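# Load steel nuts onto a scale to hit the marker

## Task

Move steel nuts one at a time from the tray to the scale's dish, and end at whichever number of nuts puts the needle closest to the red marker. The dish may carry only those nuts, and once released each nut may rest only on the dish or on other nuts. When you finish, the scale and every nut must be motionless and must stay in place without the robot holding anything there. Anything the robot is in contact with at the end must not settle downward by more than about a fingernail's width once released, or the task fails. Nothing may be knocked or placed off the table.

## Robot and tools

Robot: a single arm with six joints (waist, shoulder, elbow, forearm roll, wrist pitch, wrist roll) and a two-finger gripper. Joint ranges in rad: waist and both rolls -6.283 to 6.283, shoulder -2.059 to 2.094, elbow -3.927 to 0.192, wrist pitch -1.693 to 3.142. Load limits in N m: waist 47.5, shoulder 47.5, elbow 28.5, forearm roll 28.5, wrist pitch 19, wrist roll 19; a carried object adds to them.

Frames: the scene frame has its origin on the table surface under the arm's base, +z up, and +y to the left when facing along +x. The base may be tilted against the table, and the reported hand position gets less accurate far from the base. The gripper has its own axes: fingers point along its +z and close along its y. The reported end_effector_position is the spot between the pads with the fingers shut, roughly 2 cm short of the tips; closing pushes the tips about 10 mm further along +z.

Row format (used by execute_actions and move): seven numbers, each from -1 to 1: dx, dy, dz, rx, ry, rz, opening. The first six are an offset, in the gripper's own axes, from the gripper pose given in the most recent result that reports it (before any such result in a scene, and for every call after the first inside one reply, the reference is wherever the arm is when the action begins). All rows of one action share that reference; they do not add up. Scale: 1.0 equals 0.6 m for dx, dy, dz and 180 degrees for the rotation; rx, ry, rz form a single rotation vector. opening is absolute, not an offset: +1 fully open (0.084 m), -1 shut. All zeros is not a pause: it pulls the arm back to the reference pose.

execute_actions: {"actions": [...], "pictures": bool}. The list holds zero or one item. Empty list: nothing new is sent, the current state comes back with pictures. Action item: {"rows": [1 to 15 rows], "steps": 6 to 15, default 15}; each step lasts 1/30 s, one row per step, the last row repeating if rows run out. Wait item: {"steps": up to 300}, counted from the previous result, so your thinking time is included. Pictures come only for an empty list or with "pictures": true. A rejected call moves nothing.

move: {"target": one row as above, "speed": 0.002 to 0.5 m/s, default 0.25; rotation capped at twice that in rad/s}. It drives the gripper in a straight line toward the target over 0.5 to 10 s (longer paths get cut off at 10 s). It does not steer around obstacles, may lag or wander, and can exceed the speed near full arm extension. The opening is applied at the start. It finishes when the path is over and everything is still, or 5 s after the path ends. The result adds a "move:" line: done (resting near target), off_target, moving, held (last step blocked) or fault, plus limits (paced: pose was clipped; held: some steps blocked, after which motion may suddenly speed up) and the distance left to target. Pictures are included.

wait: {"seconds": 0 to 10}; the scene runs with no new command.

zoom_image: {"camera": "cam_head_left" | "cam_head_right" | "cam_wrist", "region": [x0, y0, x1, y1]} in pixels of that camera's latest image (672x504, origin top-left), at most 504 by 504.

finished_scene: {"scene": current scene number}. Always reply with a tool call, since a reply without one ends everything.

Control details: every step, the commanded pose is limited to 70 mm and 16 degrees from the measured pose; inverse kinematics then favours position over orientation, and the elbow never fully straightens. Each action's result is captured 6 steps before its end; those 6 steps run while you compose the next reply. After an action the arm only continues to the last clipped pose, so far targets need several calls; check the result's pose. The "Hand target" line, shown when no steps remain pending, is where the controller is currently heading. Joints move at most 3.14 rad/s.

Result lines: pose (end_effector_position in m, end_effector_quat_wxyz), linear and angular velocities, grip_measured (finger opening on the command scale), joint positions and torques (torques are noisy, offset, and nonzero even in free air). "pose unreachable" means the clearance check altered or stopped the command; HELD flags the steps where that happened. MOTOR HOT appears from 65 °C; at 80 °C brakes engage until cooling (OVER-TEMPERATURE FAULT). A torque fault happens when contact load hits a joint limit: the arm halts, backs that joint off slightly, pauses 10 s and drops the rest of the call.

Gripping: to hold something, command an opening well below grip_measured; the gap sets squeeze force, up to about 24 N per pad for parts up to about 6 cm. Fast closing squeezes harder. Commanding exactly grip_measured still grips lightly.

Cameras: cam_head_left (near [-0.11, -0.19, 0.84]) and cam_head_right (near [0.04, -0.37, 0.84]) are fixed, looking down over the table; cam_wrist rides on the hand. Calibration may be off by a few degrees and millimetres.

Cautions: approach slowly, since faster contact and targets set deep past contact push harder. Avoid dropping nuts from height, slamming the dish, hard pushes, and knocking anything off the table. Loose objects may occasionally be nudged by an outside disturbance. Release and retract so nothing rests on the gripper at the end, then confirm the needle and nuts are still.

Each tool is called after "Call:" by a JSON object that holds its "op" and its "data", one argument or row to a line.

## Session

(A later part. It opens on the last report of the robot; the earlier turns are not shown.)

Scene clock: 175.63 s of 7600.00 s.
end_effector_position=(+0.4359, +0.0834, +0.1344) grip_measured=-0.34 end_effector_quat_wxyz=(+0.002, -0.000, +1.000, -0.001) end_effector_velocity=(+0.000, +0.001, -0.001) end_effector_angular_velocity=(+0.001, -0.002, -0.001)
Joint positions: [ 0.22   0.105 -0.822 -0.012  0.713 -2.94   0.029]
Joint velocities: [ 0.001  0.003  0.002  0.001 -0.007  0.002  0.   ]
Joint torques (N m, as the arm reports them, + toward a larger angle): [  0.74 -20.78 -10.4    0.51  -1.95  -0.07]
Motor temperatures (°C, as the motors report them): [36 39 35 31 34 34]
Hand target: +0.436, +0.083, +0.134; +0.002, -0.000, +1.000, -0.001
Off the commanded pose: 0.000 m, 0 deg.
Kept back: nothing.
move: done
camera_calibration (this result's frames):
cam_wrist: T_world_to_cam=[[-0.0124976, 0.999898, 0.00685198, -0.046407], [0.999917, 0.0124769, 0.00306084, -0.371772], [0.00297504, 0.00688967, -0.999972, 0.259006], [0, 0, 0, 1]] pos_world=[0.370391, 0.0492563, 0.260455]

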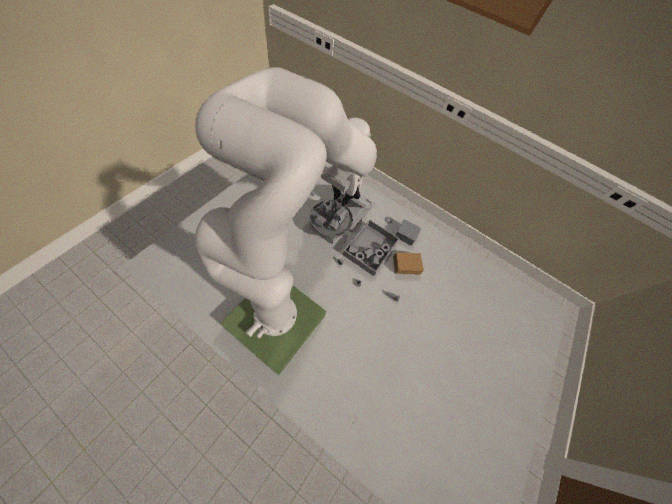

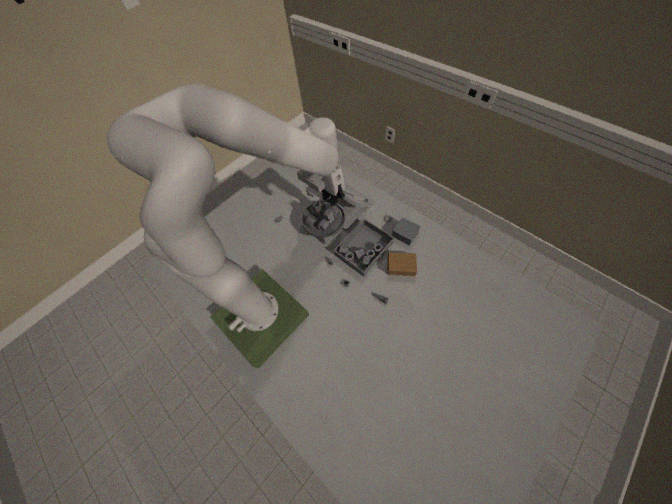

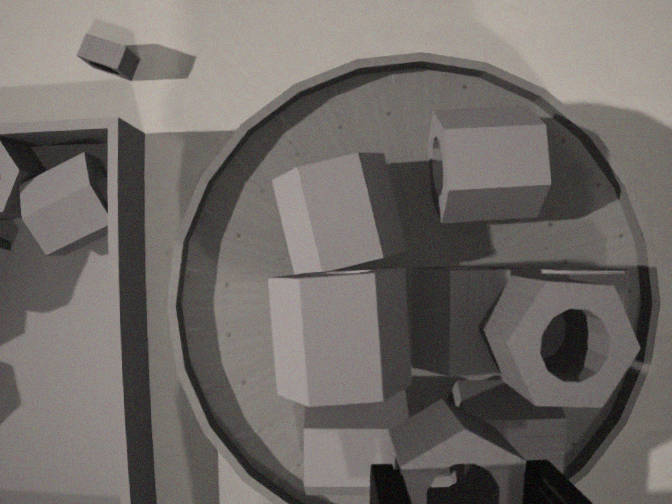

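Call:
{"op": "move", "data": {
  "target": [0,-0.001,0.0095,0,0,0,-0.7],
  "speed": 0.012
}}

Scene clock: 176.57 s of 7600.00 s.
end_effector_position=(+0.4363, +0.0830, +0.1294) grip_measured=-0.34 end_effector_quat_wxyz=(+0.003, -0.000, +1.000, -0.000) end_effector_velocity=(-0.001, -0.001, -0.003) end_effector_angular_velocity=(-0.001, +0.002, -0.001)
Joint positions: [ 0.218  0.116 -0.819 -0.012  0.697 -2.942  0.029]
Joint velocities: [-0.001  0.005  0.003 -0.001 -0.006 -0.     0.   ]
Joint torques (N m, as the arm reports them, + toward a larger angle): [  0.77 -19.12  -9.25   0.5   -2.01  -0.05]
Motor temperatures (°C, as the motors report them): [36 39 35 31 34 34]
Hand target: +0.436, +0.083, +0.129; +0.002, -0.000, +1.000, -0.001
Off the commanded pose: 0.001 m, 0 deg.
Kept back: nothing.
move: done
camera_calibration (this result's frames):
cam_wrist: T_world_to_cam=[[-0.0125455, 0.999896, 0.00716025, -0.0459258], [0.999912, 0.0125138, 0.00445373, -0.372404], [0.00436366, 0.00721549, -0.999964, 0.2534], [0, 0, 0, 1]] pos_world=[0.370689, 0.0487528, 0.255379]

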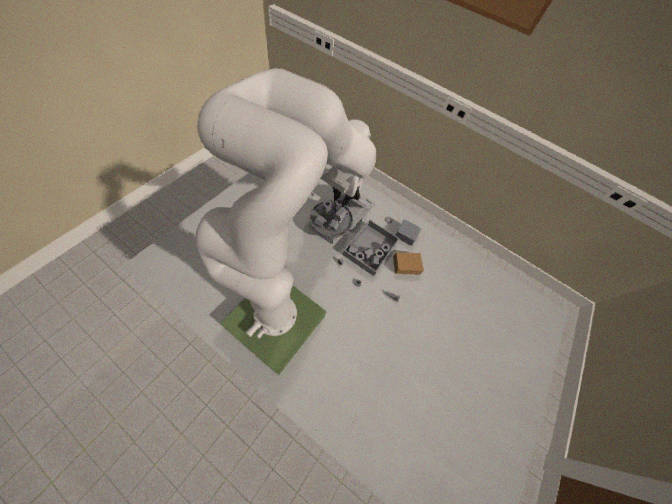

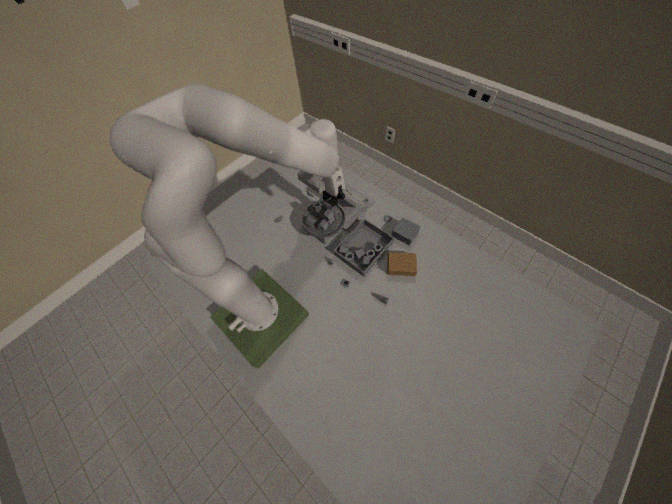

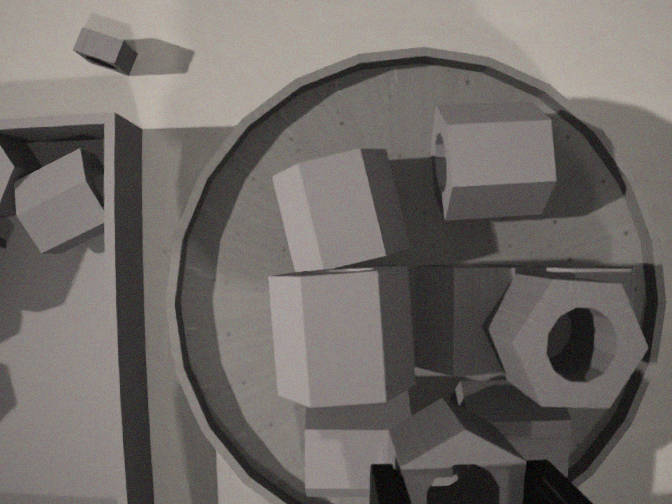

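Call:
{"op": "execute_actions", "data": {
  "actions": [
    {"rows":[[0,0,-0.0015,0,0,0,-0.7],[0,0,-0.0015,0,0,0,-0.7],[0,0,-0.0015,0,0,0,-0.7],[0,0,-0.0015,0,0,0,-0.1],[0,0,-0.0015,0,0,0,-0.1],[0,0,-0.0015,0,0,0,-0.1],[0,0,-0.0015,0,0,0,-0.1],[0,0,-0.004,0,0,0,-0.1],[0,0,-0.009,0,0,0,-0.1],[0,0,-0.016,0,0,0,-0.1],[0,0,-0.024,0,0,0,-0.1],[0,0,-0.033,0,0,0,-0.1],[0,0,-0.042,0,0,0,-0.1],[0,0,-0.05,0,0,0,-0.1]],"steps":15}
  ]
}}

Call:
{"op": "move", "data": {
  "target": [-0.05,-0.2,-0.25,0,0,0.5,-0.1],
  "speed": 0.5
}}

Scene clock: 177.23 s of 7600.00 s.
end_effector_position=(+0.4354, +0.0827, +0.1296) grip_measured=-0.12 end_effector_quat_wxyz=(+0.001, -0.000, +1.000, -0.001) end_effector_velocity=(-0.003, +0.000, +0.014) end_effector_angular_velocity=(-0.001, +0.010, -0.000)
Joint positions: [ 0.218  0.114 -0.818 -0.012  0.7   -2.942  0.039]
Joint velocities: [ 0.002 -0.032 -0.01   0.002  0.052 -0.     0.012]
Joint torques (N m, as the arm reports them, + toward a larger angle): [  0.82 -22.13 -10.38   0.36  -2.07  -0.07]
Motor temperatures (°C, as the motors report them): [36 39 35 31 34 34]
Steps of this call (steps 1 to 11: nothing new was sent; steps 12 to 20: the first 9 steps of this action). Readings (end_effector_position):
12: (+0.4361, +0.0829, +0.1290)
13: (+0.4361, +0.0829, +0.1291)
15: (+0.4361, +0.0829, +0.1295)
19: (+0.4355, +0.0827, +0.1293)
20: the state above

Scene clock: 180.00 s of 7600.00 s.
end_effector_position=(+0.4647, -0.0372, +0.3080) grip_measured=-0.11 end_effector_quat_wxyz=(+0.002, +0.707, +0.707, +0.002) end_effector_velocity=(+0.001, -0.001, +0.002) end_effector_angular_velocity=(-0.002, -0.003, -0.009)
Joint positions: [-0.048 -0.05  -1.177 -0.006  1.22  -1.644  0.039]
Joint velocities: [-0.001  0.001 -0.007 -0.001  0.003  0.009  0.   ]
Joint torques (N m, as the arm reports them, + toward a larger angle): [  0.74 -19.38 -11.55   0.41  -2.14   0.07]
Motor temperatures (°C, as the motors report them): [36 39 35 31 34 34]
Hand target: +0.465, -0.037, +0.308; +0.002, +0.707, +0.707, +0.002
Off your previous action's commanded pose: 0.014 m, 0 deg at its last step (step 6 of this call).
Off the commanded pose: 0.001 m, 0 deg.
Kept back: nothing.
move: done
camera_calibration (this result's frames):
cam_wrist: T_world_to_cam=[[0.999835, 0.0126511, 0.0130249, -0.435681], [0.0126619, -0.99992, -0.00074767, 0.0226697], [0.0130144, 0.000912466, -0.999915, 0.428431], [0, 0, 0, 1]] pos_world=[0.429746, 0.0277888, 0.434087]

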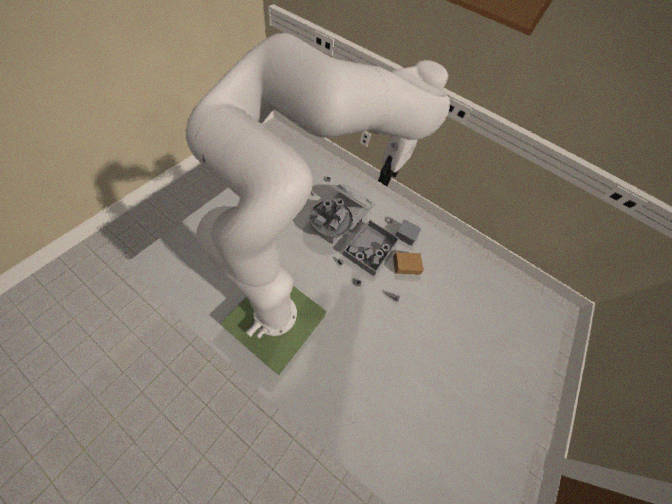

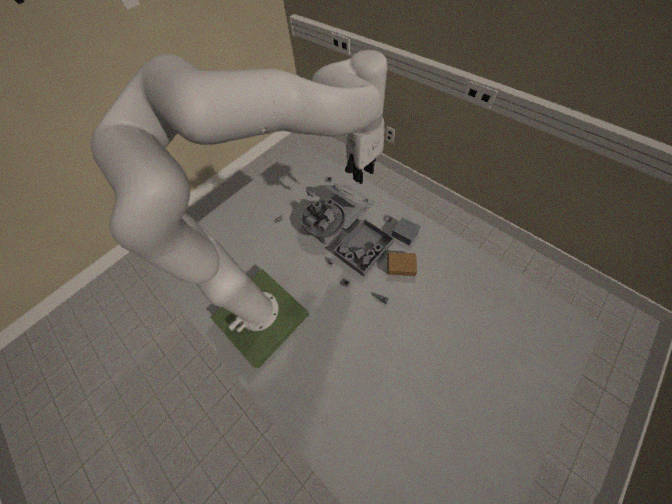

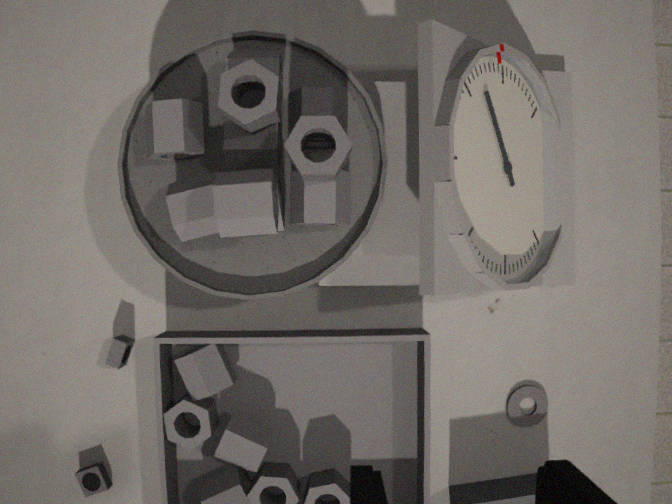

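Call:
{"op": "zoom_image", "data": {
  "camera": "cam_wrist",
  "region": [420,20,600,200]
}}

Region (420, 20, 600, 200) of cam_wrist's 672x504 image, scaled by 2.800, with more detail than that image has.

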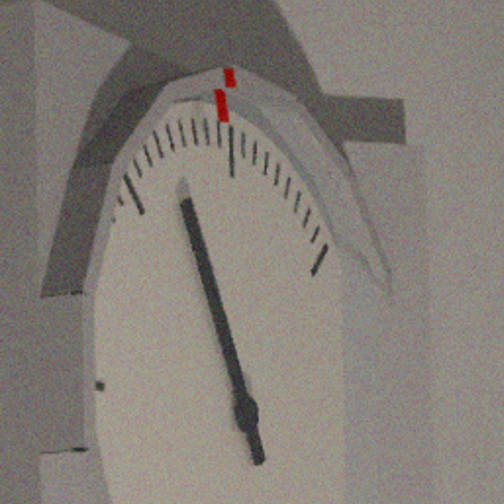

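Call:
{"op": "move", "data": {
  "target": [-0.1013,-0.1378,0.363,0,0,-0.85,-0.2],
  "speed": 0.5
}}

Scene clock: 184.13 s of 7600.00 s.
end_effector_position=(+0.3832, -0.0970, +0.0899) grip_measured=-0.22 end_effector_quat_wxyz=(+0.002, -0.523, +0.852, -0.001) end_effector_velocity=(-0.001, -0.000, -0.002) end_effector_angular_velocity=(+0.006, +0.001, +0.012)
Joint positions: [-0.22   0.073 -0.615 -0.007  0.534 -4.483  0.035]
Joint velocities: [-0.003  0.004  0.001  0.012 -0.003 -0.025 -0.   ]
Joint torques (N m, as the arm reports them, + toward a larger angle): [  1.25 -18.29  -9.17   0.59  -1.96   0.06]
Motor temperatures (°C, as the motors report them): [36 39 35 31 34 34]
Hand target: +0.383, -0.097, +0.090; +0.002, -0.523, +0.852, -0.001
Off the commanded pose: 0.001 m, 0 deg.
Kept back: nothing.
move: done
camera_calibration (this result's frames):
cam_wrist: T_world_to_cam=[[-0.896815, 0.44239, 0.00370207, 0.418762], [0.442396, 0.896819, 0.00117378, -0.0171668], [-0.00280082, 0.00269045, -0.999992, 0.217713], [0, 0, 0, 1]] pos_world=[0.383756, -0.170446, 0.216181]

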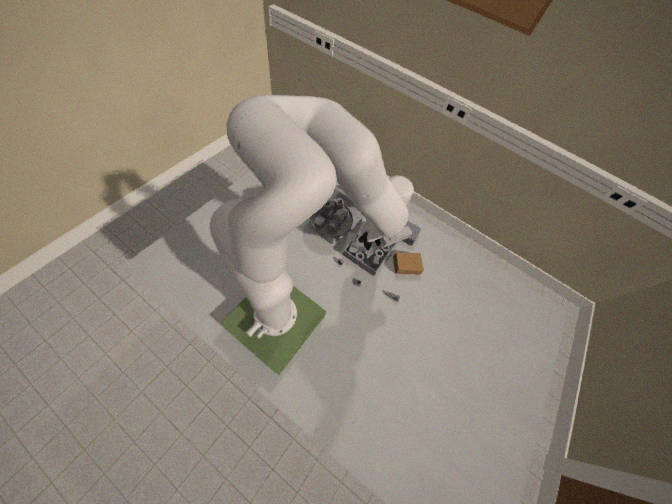

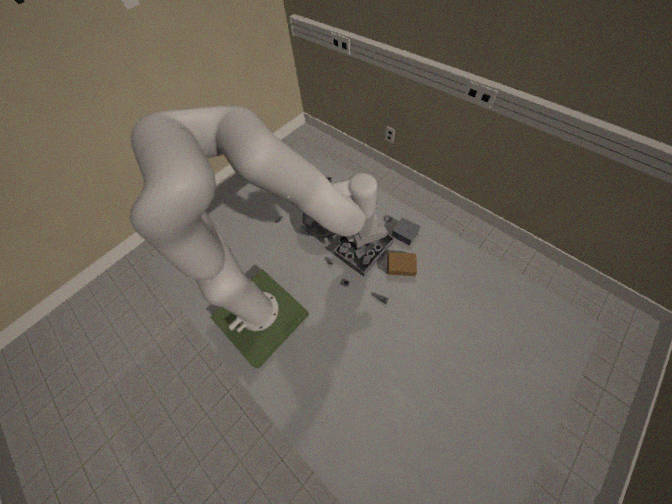

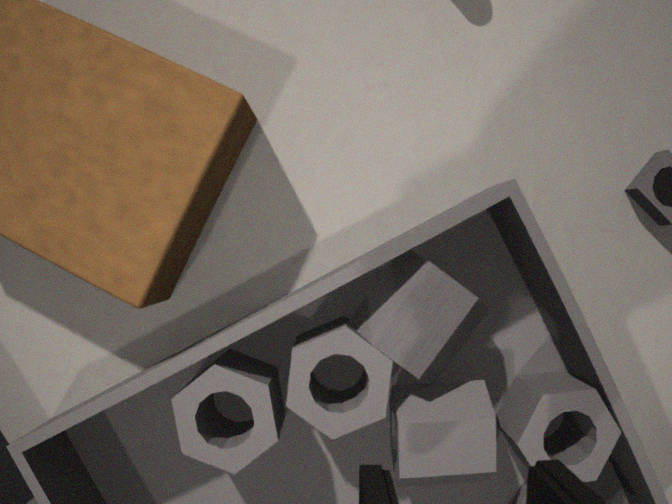

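Call:
{"op": "move", "data": {
  "target": [-0.0105,0.002,0.054,0,0,-0.015,-0.2],
  "speed": 0.1
}}

Scene clock: 185.27 s of 7600.00 s.
end_effector_position=(+0.3854, -0.0908, +0.0579) grip_measured=-0.22 end_effector_quat_wxyz=(+0.002, -0.543, +0.840, -0.001) end_effector_velocity=(-0.000, +0.000, -0.002) end_effector_angular_velocity=(+0.000, +0.002, +0.002)
Joint positions: [-0.204  0.173 -0.614 -0.008  0.432 -4.513  0.035]
Joint velocities: [ 0.     0.007 -0.    -0.001 -0.005 -0.001  0.   ]
Joint torques (N m, as the arm reports them, + toward a larger angle): [  0.78 -19.35  -8.25   0.31  -2.06   0.02]
Motor temperatures (°C, as the motors report them): [36 39 35 31 34 34]
Hand target: +0.385, -0.091, +0.058; +0.002, -0.543, +0.840, -0.001
Off the commanded pose: 0.000 m, 0 deg.
Kept back: nothing.
move: done
camera_calibration (this result's frames):
cam_wrist: T_world_to_cam=[[-0.916614, 0.399762, 0.00313595, 0.421871], [0.399767, 0.916616, 0.0011786, -0.00537067], [-0.0024033, 0.00233397, -0.999994, 0.185489], [0, 0, 0, 1]] pos_world=[0.389286, -0.164158, 0.184171]

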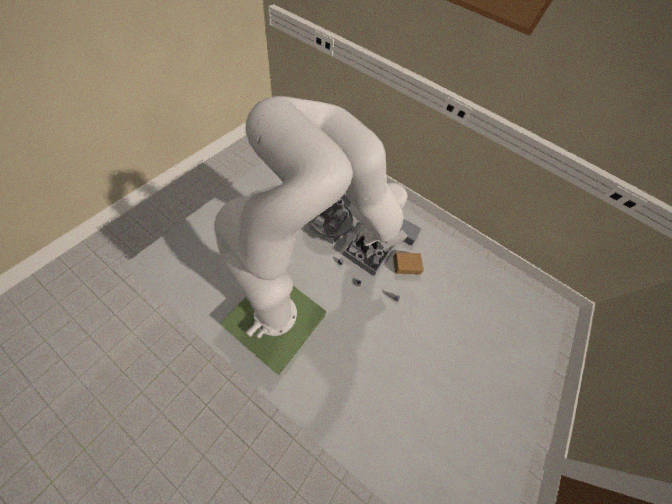

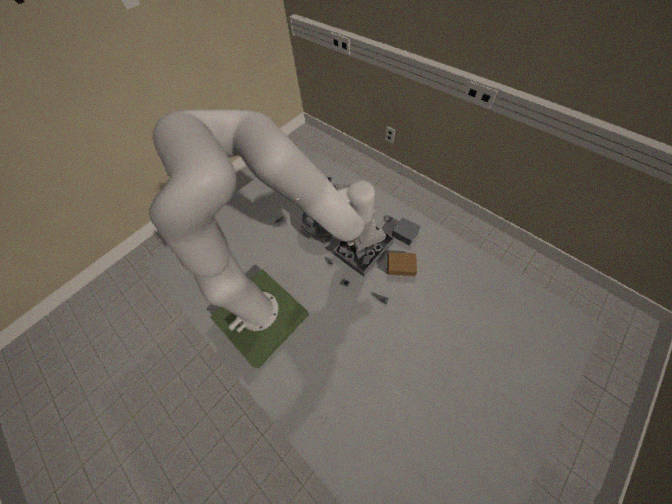

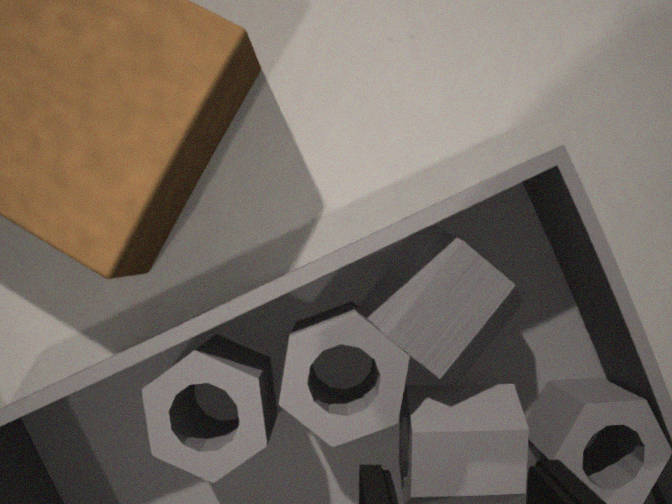

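Call:
{"op": "move", "data": {
  "target": [-0.005,0.0012,0.003,0,0,0,-0.2],
  "speed": 0.02
}}

Call:
{"op": "move", "data": {
  "target": [0,0,0.016,0,0,0,-0.2],
  "speed": 0.02
}}

Scene clock: 186.20 s of 7600.00 s.
end_effector_position=(+0.3860, -0.0879, +0.0561) grip_measured=-0.22 end_effector_quat_wxyz=(+0.002, -0.543, +0.840, -0.001) end_effector_velocity=(+0.001, +0.001, +0.000) end_effector_angular_velocity=(+0.000, -0.002, -0.002)
Joint positions: [-0.197  0.178 -0.613 -0.008  0.427 -4.505  0.035]
Joint velocities: [ 0.003  0.001 -0.001  0.002 -0.002  0.002  0.   ]
Joint torques (N m, as the arm reports them, + toward a larger angle): [  0.85 -18.92  -7.96   0.37  -2.    -0.04]
Motor temperatures (°C, as the motors report them): [36 39 35 31 34 34]
Hand target: +0.386, -0.088, +0.056; +0.002, -0.543, +0.840, -0.001
Off the commanded pose: 0.000 m, 0 deg.
Kept back: nothing.
move: done
camera_calibration (this result's frames):
cam_wrist: T_world_to_cam=[[-0.916627, 0.399731, 0.00316463, 0.42122], [0.399736, 0.916629, 0.00116876, -0.00828727], [-0.00243361, 0.00233633, -0.999994, 0.183739], [0, 0, 0, 1]] pos_world=[0.389862, -0.161208, 0.182415]

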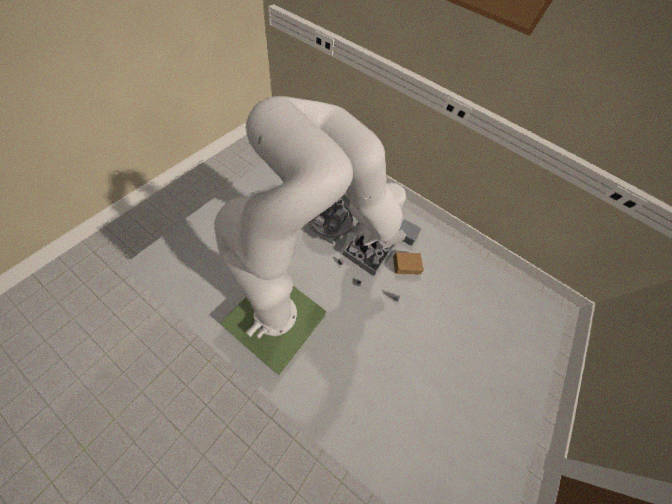

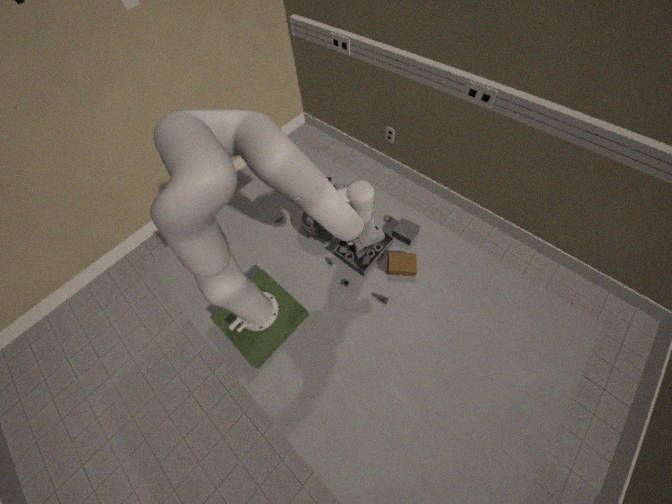

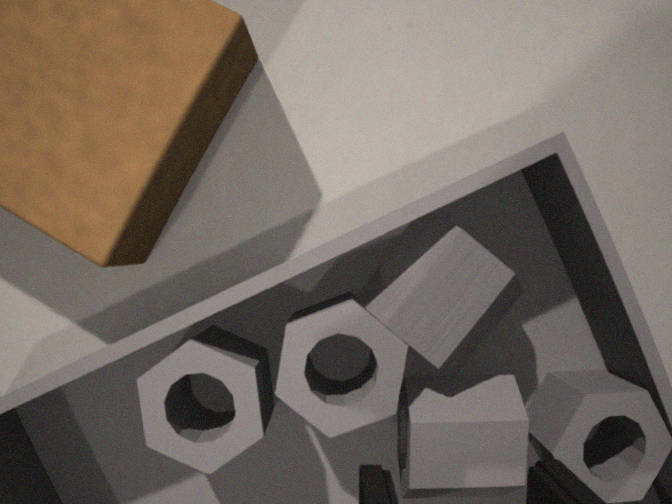

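Scene clock: 186.93 s of 7600.00 s.
end_effector_position=(+0.3870, -0.0879, +0.0481) grip_measured=-0.20 end_effector_quat_wxyz=(+0.003, -0.543, +0.840, -0.002) end_effector_velocity=(-0.000, -0.000, -0.004) end_effector_angular_velocity=(-0.000, +0.000, +0.000)
Joint positions: [-0.196  0.206 -0.616 -0.009  0.399 -4.505  0.035]
Joint velocities: [-0.001  0.011 -0.    -0.001 -0.011  0.001  0.001]
Joint torques (N m, as the arm reports them, + toward a larger angle): [ -0.74 -10.56  -6.45   0.25  -4.35  -0.11]
Motor temperatures (°C, as the motors report them): [36 39 35 31 34 34]
Hand target: +0.386, -0.088, +0.047; +0.002, -0.543, +0.840, -0.001
Off the commanded pose: 0.002 m, 0 deg.
Kept back: nothing.
move: done
camera_calibration (this result's frames):
cam_wrist: T_world_to_cam=[[-0.916759, 0.399441, 0.000595137, 0.422357], [0.399441, 0.916757, 0.001762, -0.0086266], [0.00015822, 0.00185305, -0.999998, 0.174717], [0, 0, 0, 1]] pos_world=[0.390618, -0.161122, 0.174481]

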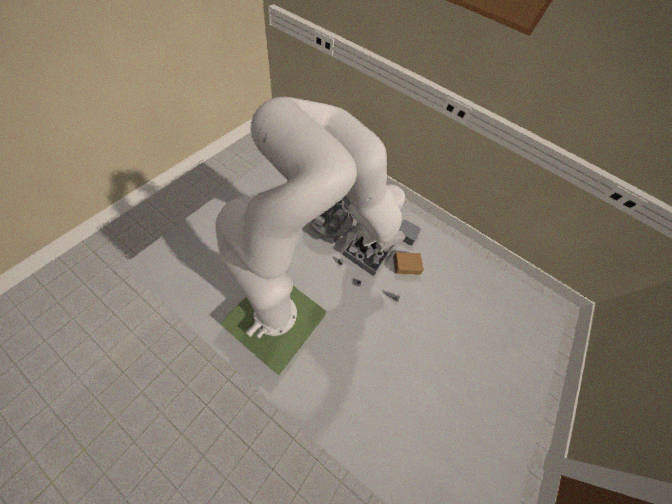

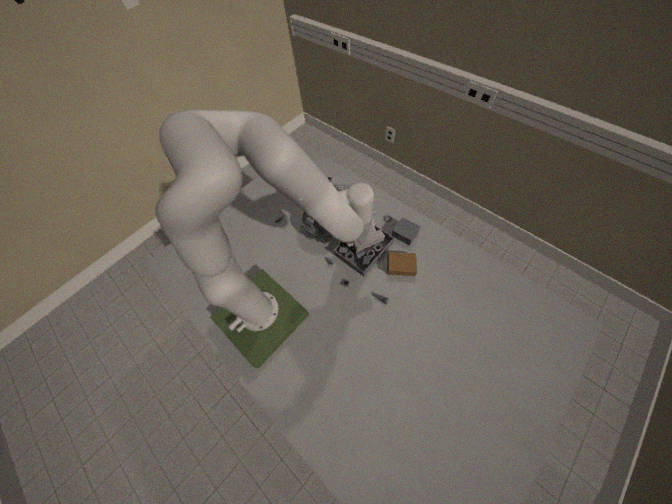

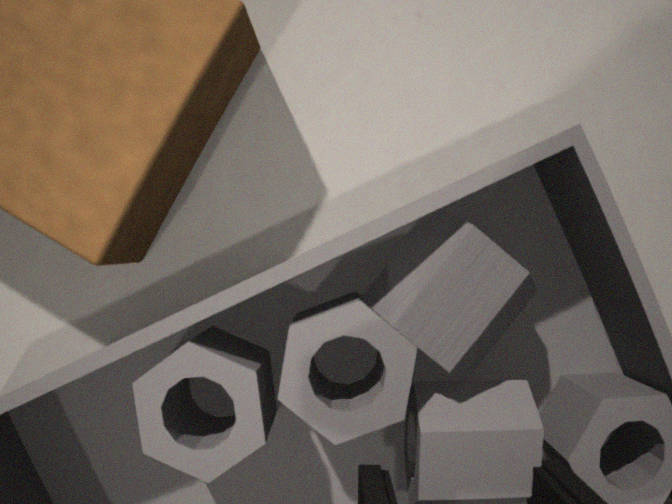

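Hit I's edge; back off and shift +gy.

Call:
{"op": "execute_actions", "data": {
  "actions": [
    {"rows":[[0,0,-0.006,0,0,0,-0.2],[0,0,-0.012,0,0,0,-0.2],[0,0.001,-0.012,0,0,0,-0.2],[0,0.002,-0.012,0,0,0,-0.2],[0,0.003,-0.012,0,0,0,-0.2],[0,0.004,-0.012,0,0,0,-0.2],[0,0.0045,-0.012,0,0,0,-0.2]],"steps":15}
  ]
}}

Call:
{"op": "move", "data": {
  "target": [0,0,0.005,0,0,0,-0.2],
  "speed": 0.01
}}

Scene clock: 187.50 s of 7600.00 s.
end_effector_position=(+0.3836, -0.0871, +0.0525) grip_measured=-0.22 end_effector_quat_wxyz=(+0.002, -0.543, +0.840, -0.001) end_effector_velocity=(-0.004, +0.004, +0.015) end_effector_angular_velocity=(-0.001, -0.009, +0.000)
Joint positions: [-0.196  0.185 -0.606 -0.009  0.415 -4.504  0.035]
Joint velocities: [ 0.008 -0.064  0.027  0.002  0.028  0.006  0.   ]
Joint torques (N m, as the arm reports them, + toward a larger angle): [  0.98 -18.62  -7.99   0.59  -1.9    0.03]
Motor temperatures (°C, as the motors report them): [36 39 35 31 34 34]
Steps of this call (steps 1 to 8: nothing new was sent; steps 9 to 17: the first 9 steps of this action). Readings (end_effector_position):
9: (+0.3869, -0.0879, +0.0475)
10: (+0.3867, -0.0879, +0.0480)
12: (+0.3861, -0.0879, +0.0499)
16: (+0.3838, -0.0872, +0.0519)
17: the state above

Scene clock: 188.50 s of 7600.00 s.
end_effector_position=(+0.3842, -0.0867, +0.0520) grip_measured=-0.22 end_effector_quat_wxyz=(+0.003, -0.543, +0.840, -0.002) end_effector_velocity=(-0.000, +0.000, -0.001) end_effector_angular_velocity=(-0.000, -0.000, -0.000)
Joint positions: [-0.195  0.186 -0.605 -0.009  0.409 -4.503  0.035]
Joint velocities: [ 0.     0.001  0.001 -0.    -0.003  0.     0.   ]
Joint torques (N m, as the arm reports them, + toward a larger angle): [  0.68 -19.14  -7.54   0.41  -1.95   0.07]
Motor temperatures (°C, as the motors report them): [36 39 35 31 34 34]
Hand target: +0.384, -0.087, +0.052; +0.003, -0.543, +0.840, -0.002
Off your previous action's commanded pose: 0.001 m, 0 deg at its last step (step 6 of this call).
Off the commanded pose: 0.000 m, 0 deg.
Kept back: nothing.
move: done
camera_calibration (this result's frames):
cam_wrist: T_world_to_cam=[[-0.916719, 0.39953, 0.00151788, 0.419296], [0.399532, 0.916718, 0.00155537, -0.00856805], [-0.00077005, 0.00203228, -0.999998, 0.178922], [0, 0, 0, 1]] pos_world=[0.387938, -0.16003, 0.178298]

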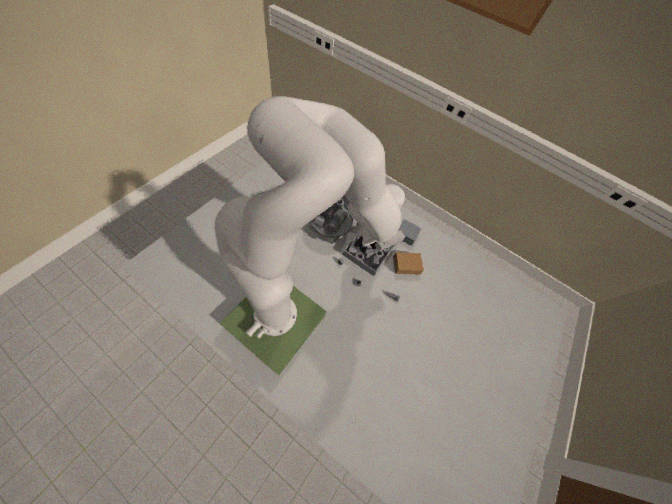

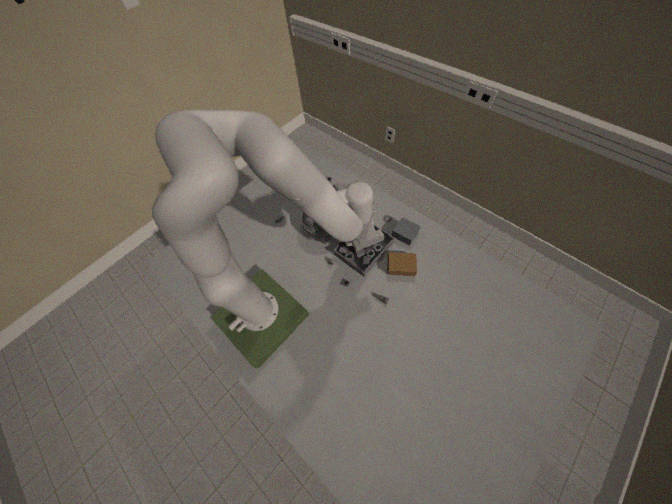

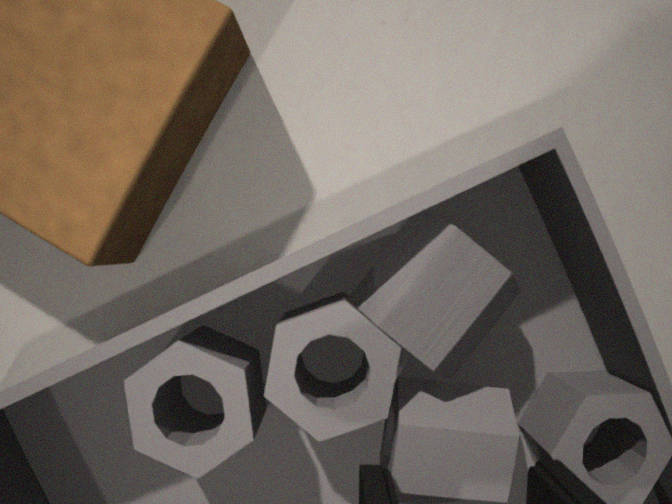

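Call:
{"op": "move", "data": {
  "target": [-0.001,-0.0025,0,0,0,0,-0.2],
  "speed": 0.01
}}

Call:
{"op": "move", "data": {
  "target": [0,0,0.006,0,0,0,-0.2],
  "speed": 0.01
}}

Scene clock: 189.50 s of 7600.00 s.
end_effector_position=(+0.3858, -0.0868, +0.0520) grip_measured=-0.22 end_effector_quat_wxyz=(+0.003, -0.543, +0.840, -0.002) end_effector_velocity=(+0.001, -0.000, +0.000) end_effector_angular_velocity=(-0.000, -0.001, -0.000)
Joint positions: [-0.194  0.19  -0.611 -0.008  0.411 -4.503  0.035]
Joint velocities: [ 0.001  0.001 -0.002  0.    -0.     0.    -0.   ]
Joint torques (N m, as the arm reports them, + toward a larger angle): [  0.82 -19.33  -8.16   0.43  -2.03  -0.04]
Motor temperatures (°C, as the motors report them): [36 39 35 31 34 34]
Hand target: +0.386, -0.087, +0.052; +0.003, -0.543, +0.840, -0.002
Off the commanded pose: 0.000 m, 0 deg.
Kept back: nothing.
move: done
camera_calibration (this result's frames):
cam_wrist: T_world_to_cam=[[-0.916719, 0.399529, 0.00150485, 0.420768], [0.399531, 0.916718, 0.00155238, -0.00912755], [-0.000759298, 0.00202433, -0.999998, 0.17893], [0, 0, 0, 1]] pos_world=[0.389509, -0.160104, 0.178311]

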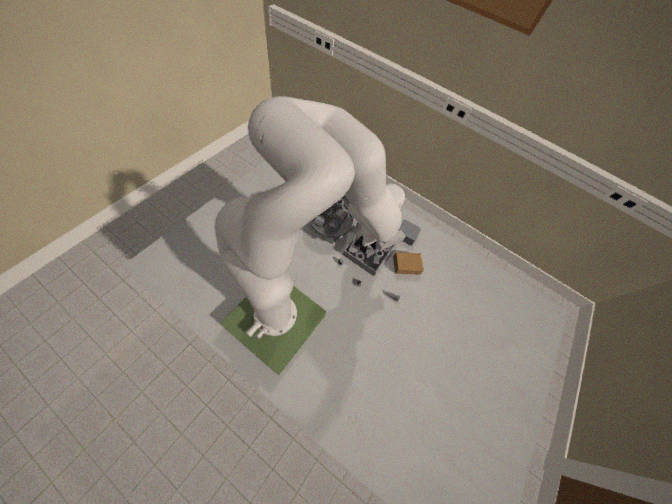

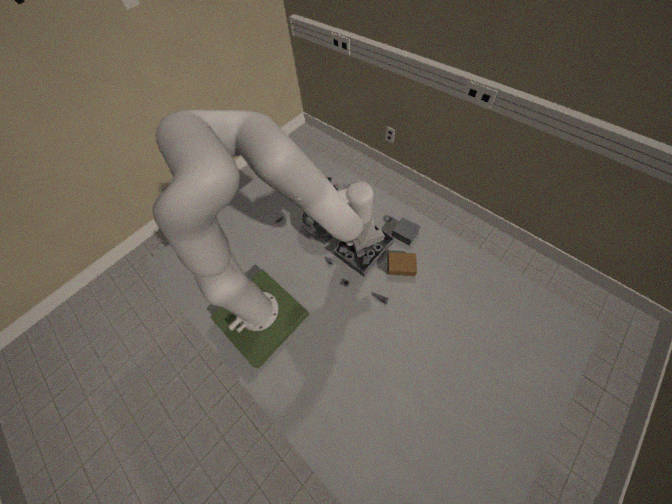

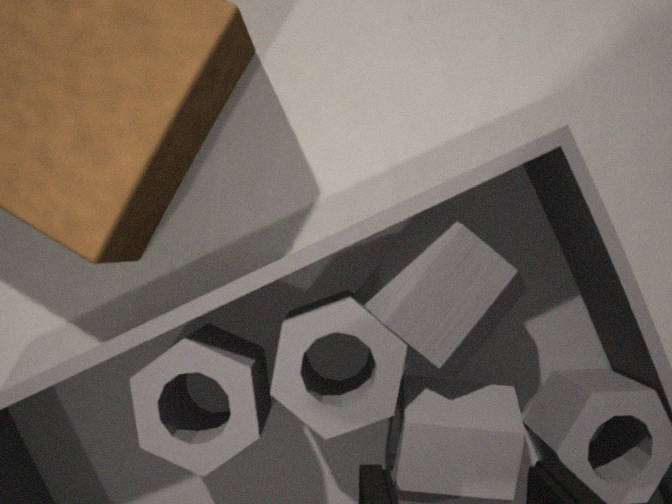

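Scene clock: 190.20 s of 7600.00 s.
end_effector_position=(+0.3858, -0.0868, +0.0485) grip_measured=-0.22 end_effector_quat_wxyz=(+0.003, -0.543, +0.840, -0.002) end_effector_velocity=(+0.001, -0.000, -0.000) end_effector_angular_velocity=(-0.001, -0.002, +0.001)
Joint positions: [-0.194  0.202 -0.612 -0.009  0.4   -4.503  0.035]
Joint velocities: [-0.     0.003 -0.001 -0.001 -0.004 -0.001 -0.   ]
Joint torques (N m, as the arm reports them, + toward a larger angle): [  1.09 -19.56  -7.76   0.57  -2.05  -0.17]
Motor temperatures (°C, as the motors report them): [36 39 35 31 34 34]
Hand target: +0.386, -0.087, +0.048; +0.003, -0.543, +0.840, -0.002
Off the commanded pose: 0.000 m, 0 deg.
Kept back: nothing.
move: done
camera_calibration (this result's frames):
cam_wrist: T_world_to_cam=[[-0.916723, 0.399521, 0.00158573, 0.420767], [0.399524, 0.916722, 0.00155897, -0.00913311], [-0.00083083, 0.00206268, -0.999998, 0.175449], [0, 0, 0, 1]] pos_world=[0.389521, -0.160095, 0.174795]

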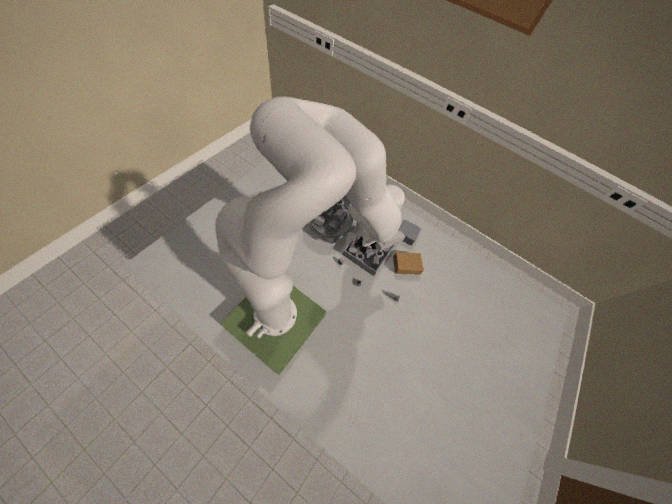

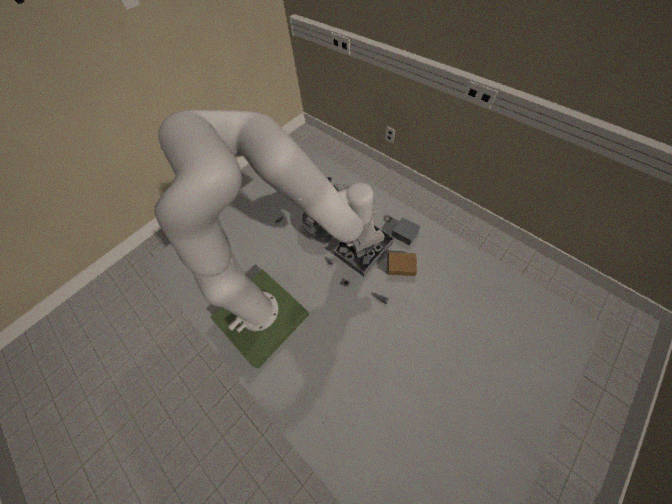

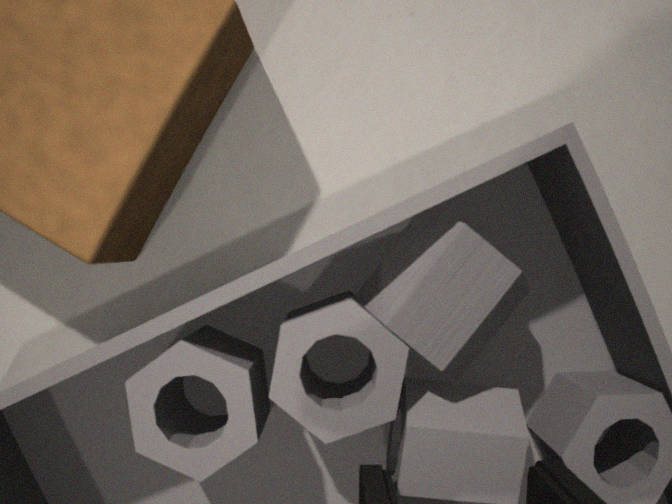

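Call:
{"op": "execute_actions", "data": {
  "actions": [
    {"rows":[[0,0,0.0015,0,0,0,-0.2],[0,0,0.003,0,0,0,-0.2],[0,0,0.0045,0,0,0,-0.2],[0,0,0.006,0,0,0,-0.2],[0,0,0.0065,0,0,0,-0.2],[0,0,0.0065,0,0,0,-0.2],[0,0,0.0065,0,0,0,-0.2],[0,0,0.0065,0,0,0,-0.2],[0,0,0.0065,0,0,0,-0.3],[0,0,0.0065,0,0,0,-0.4],[0,0,0.0065,0,0,0,-0.55]],"steps":15}
  ]
}}

Call:
{"op": "move", "data": {
  "target": [-0.022,-0.008,-0.001,0,0,0,-0.55],
  "speed": 0.03
}}

Scene clock: 190.80 s of 7600.00 s.
end_effector_position=(+0.3856, -0.0867, +0.0449) grip_measured=-0.25 end_effector_quat_wxyz=(+0.003, -0.543, +0.840, -0.002) end_effector_velocity=(+0.001, -0.000, -0.006) end_effector_angular_velocity=(-0.001, -0.001, +0.000)
Joint positions: [-0.194  0.213 -0.612 -0.009  0.39  -4.502  0.033]
Joint velocities: [ 0.     0.022 -0.002 -0.001 -0.021  0.001 -0.065]
Joint torques (N m, as the arm reports them, + toward a larger angle): [  1.04 -19.51  -7.96   0.47  -2.13  -0.1 ]
Motor temperatures (°C, as the motors report them): [36 39 35 31 34 34]
Steps of this call (steps 1 to 9: nothing new was sent; steps 10 to 18: the first 9 steps of this action). Readings (end_effector_position):
10: (+0.3859, -0.0868, +0.0484)
11: (+0.3859, -0.0868, +0.0483)
13: (+0.3860, -0.0868, +0.0475)
17: (+0.3856, -0.0867, +0.0452)
18: the state above

Scene clock: 191.87 s of 7600.00 s.
end_effector_position=(+0.3956, -0.0769, +0.0454) grip_measured=-0.35 end_effector_quat_wxyz=(+0.003, -0.543, +0.840, -0.002) end_effector_velocity=(+0.001, +0.001, -0.000) end_effector_angular_velocity=(+0.001, +0.001, -0.003)
Joint positions: [-0.165  0.23  -0.64  -0.01   0.4   -4.472  0.029]
Joint velocities: [ 0.003  0.002 -0.002  0.002  0.002  0.004 -0.   ]
Joint torques (N m, as the arm reports them, + toward a larger angle): [  0.72 -20.43  -8.15   0.27  -1.96  -0.01]
Motor temperatures (°C, as the motors report them): [36 39 35 31 34 34]
Hand target: +0.396, -0.077, +0.045; +0.003, -0.543, +0.840, -0.002
Off your previous action's commanded pose: 0.000 m, 0 deg at its last step (step 6 of this call).
Off the commanded pose: 0.000 m, 0 deg.
Kept back: nothing.
move: done
camera_calibration (this result's frames):
cam_wrist: T_world_to_cam=[[-0.916749, 0.399462, 0.00144802, 0.425779], [0.399464, 0.916748, 0.00152248, -0.0221257], [-0.000719296, 0.00197417, -0.999998, 0.172335], [0, 0, 0, 1]] pos_world=[0.399295, -0.150139, 0.171752]

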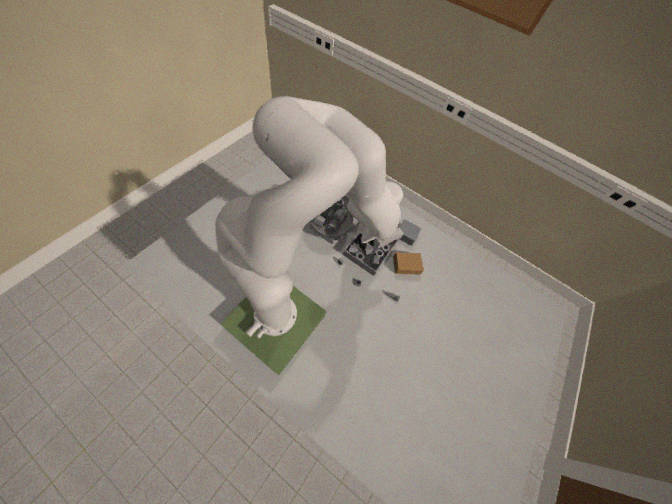

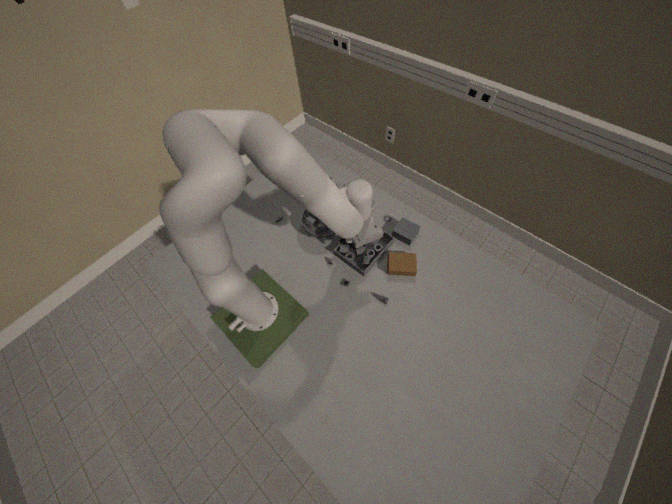

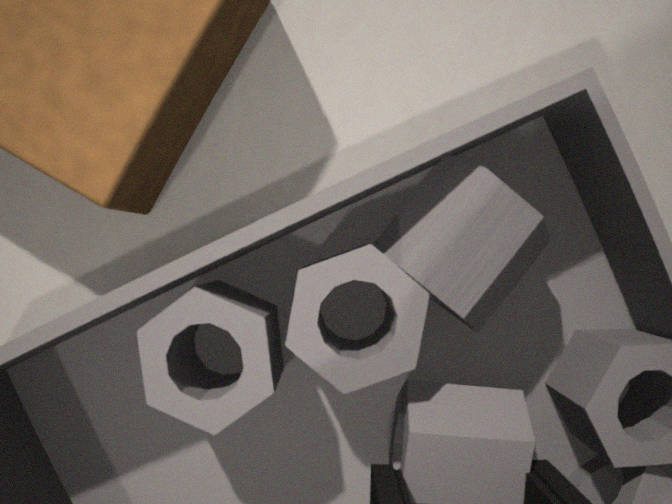

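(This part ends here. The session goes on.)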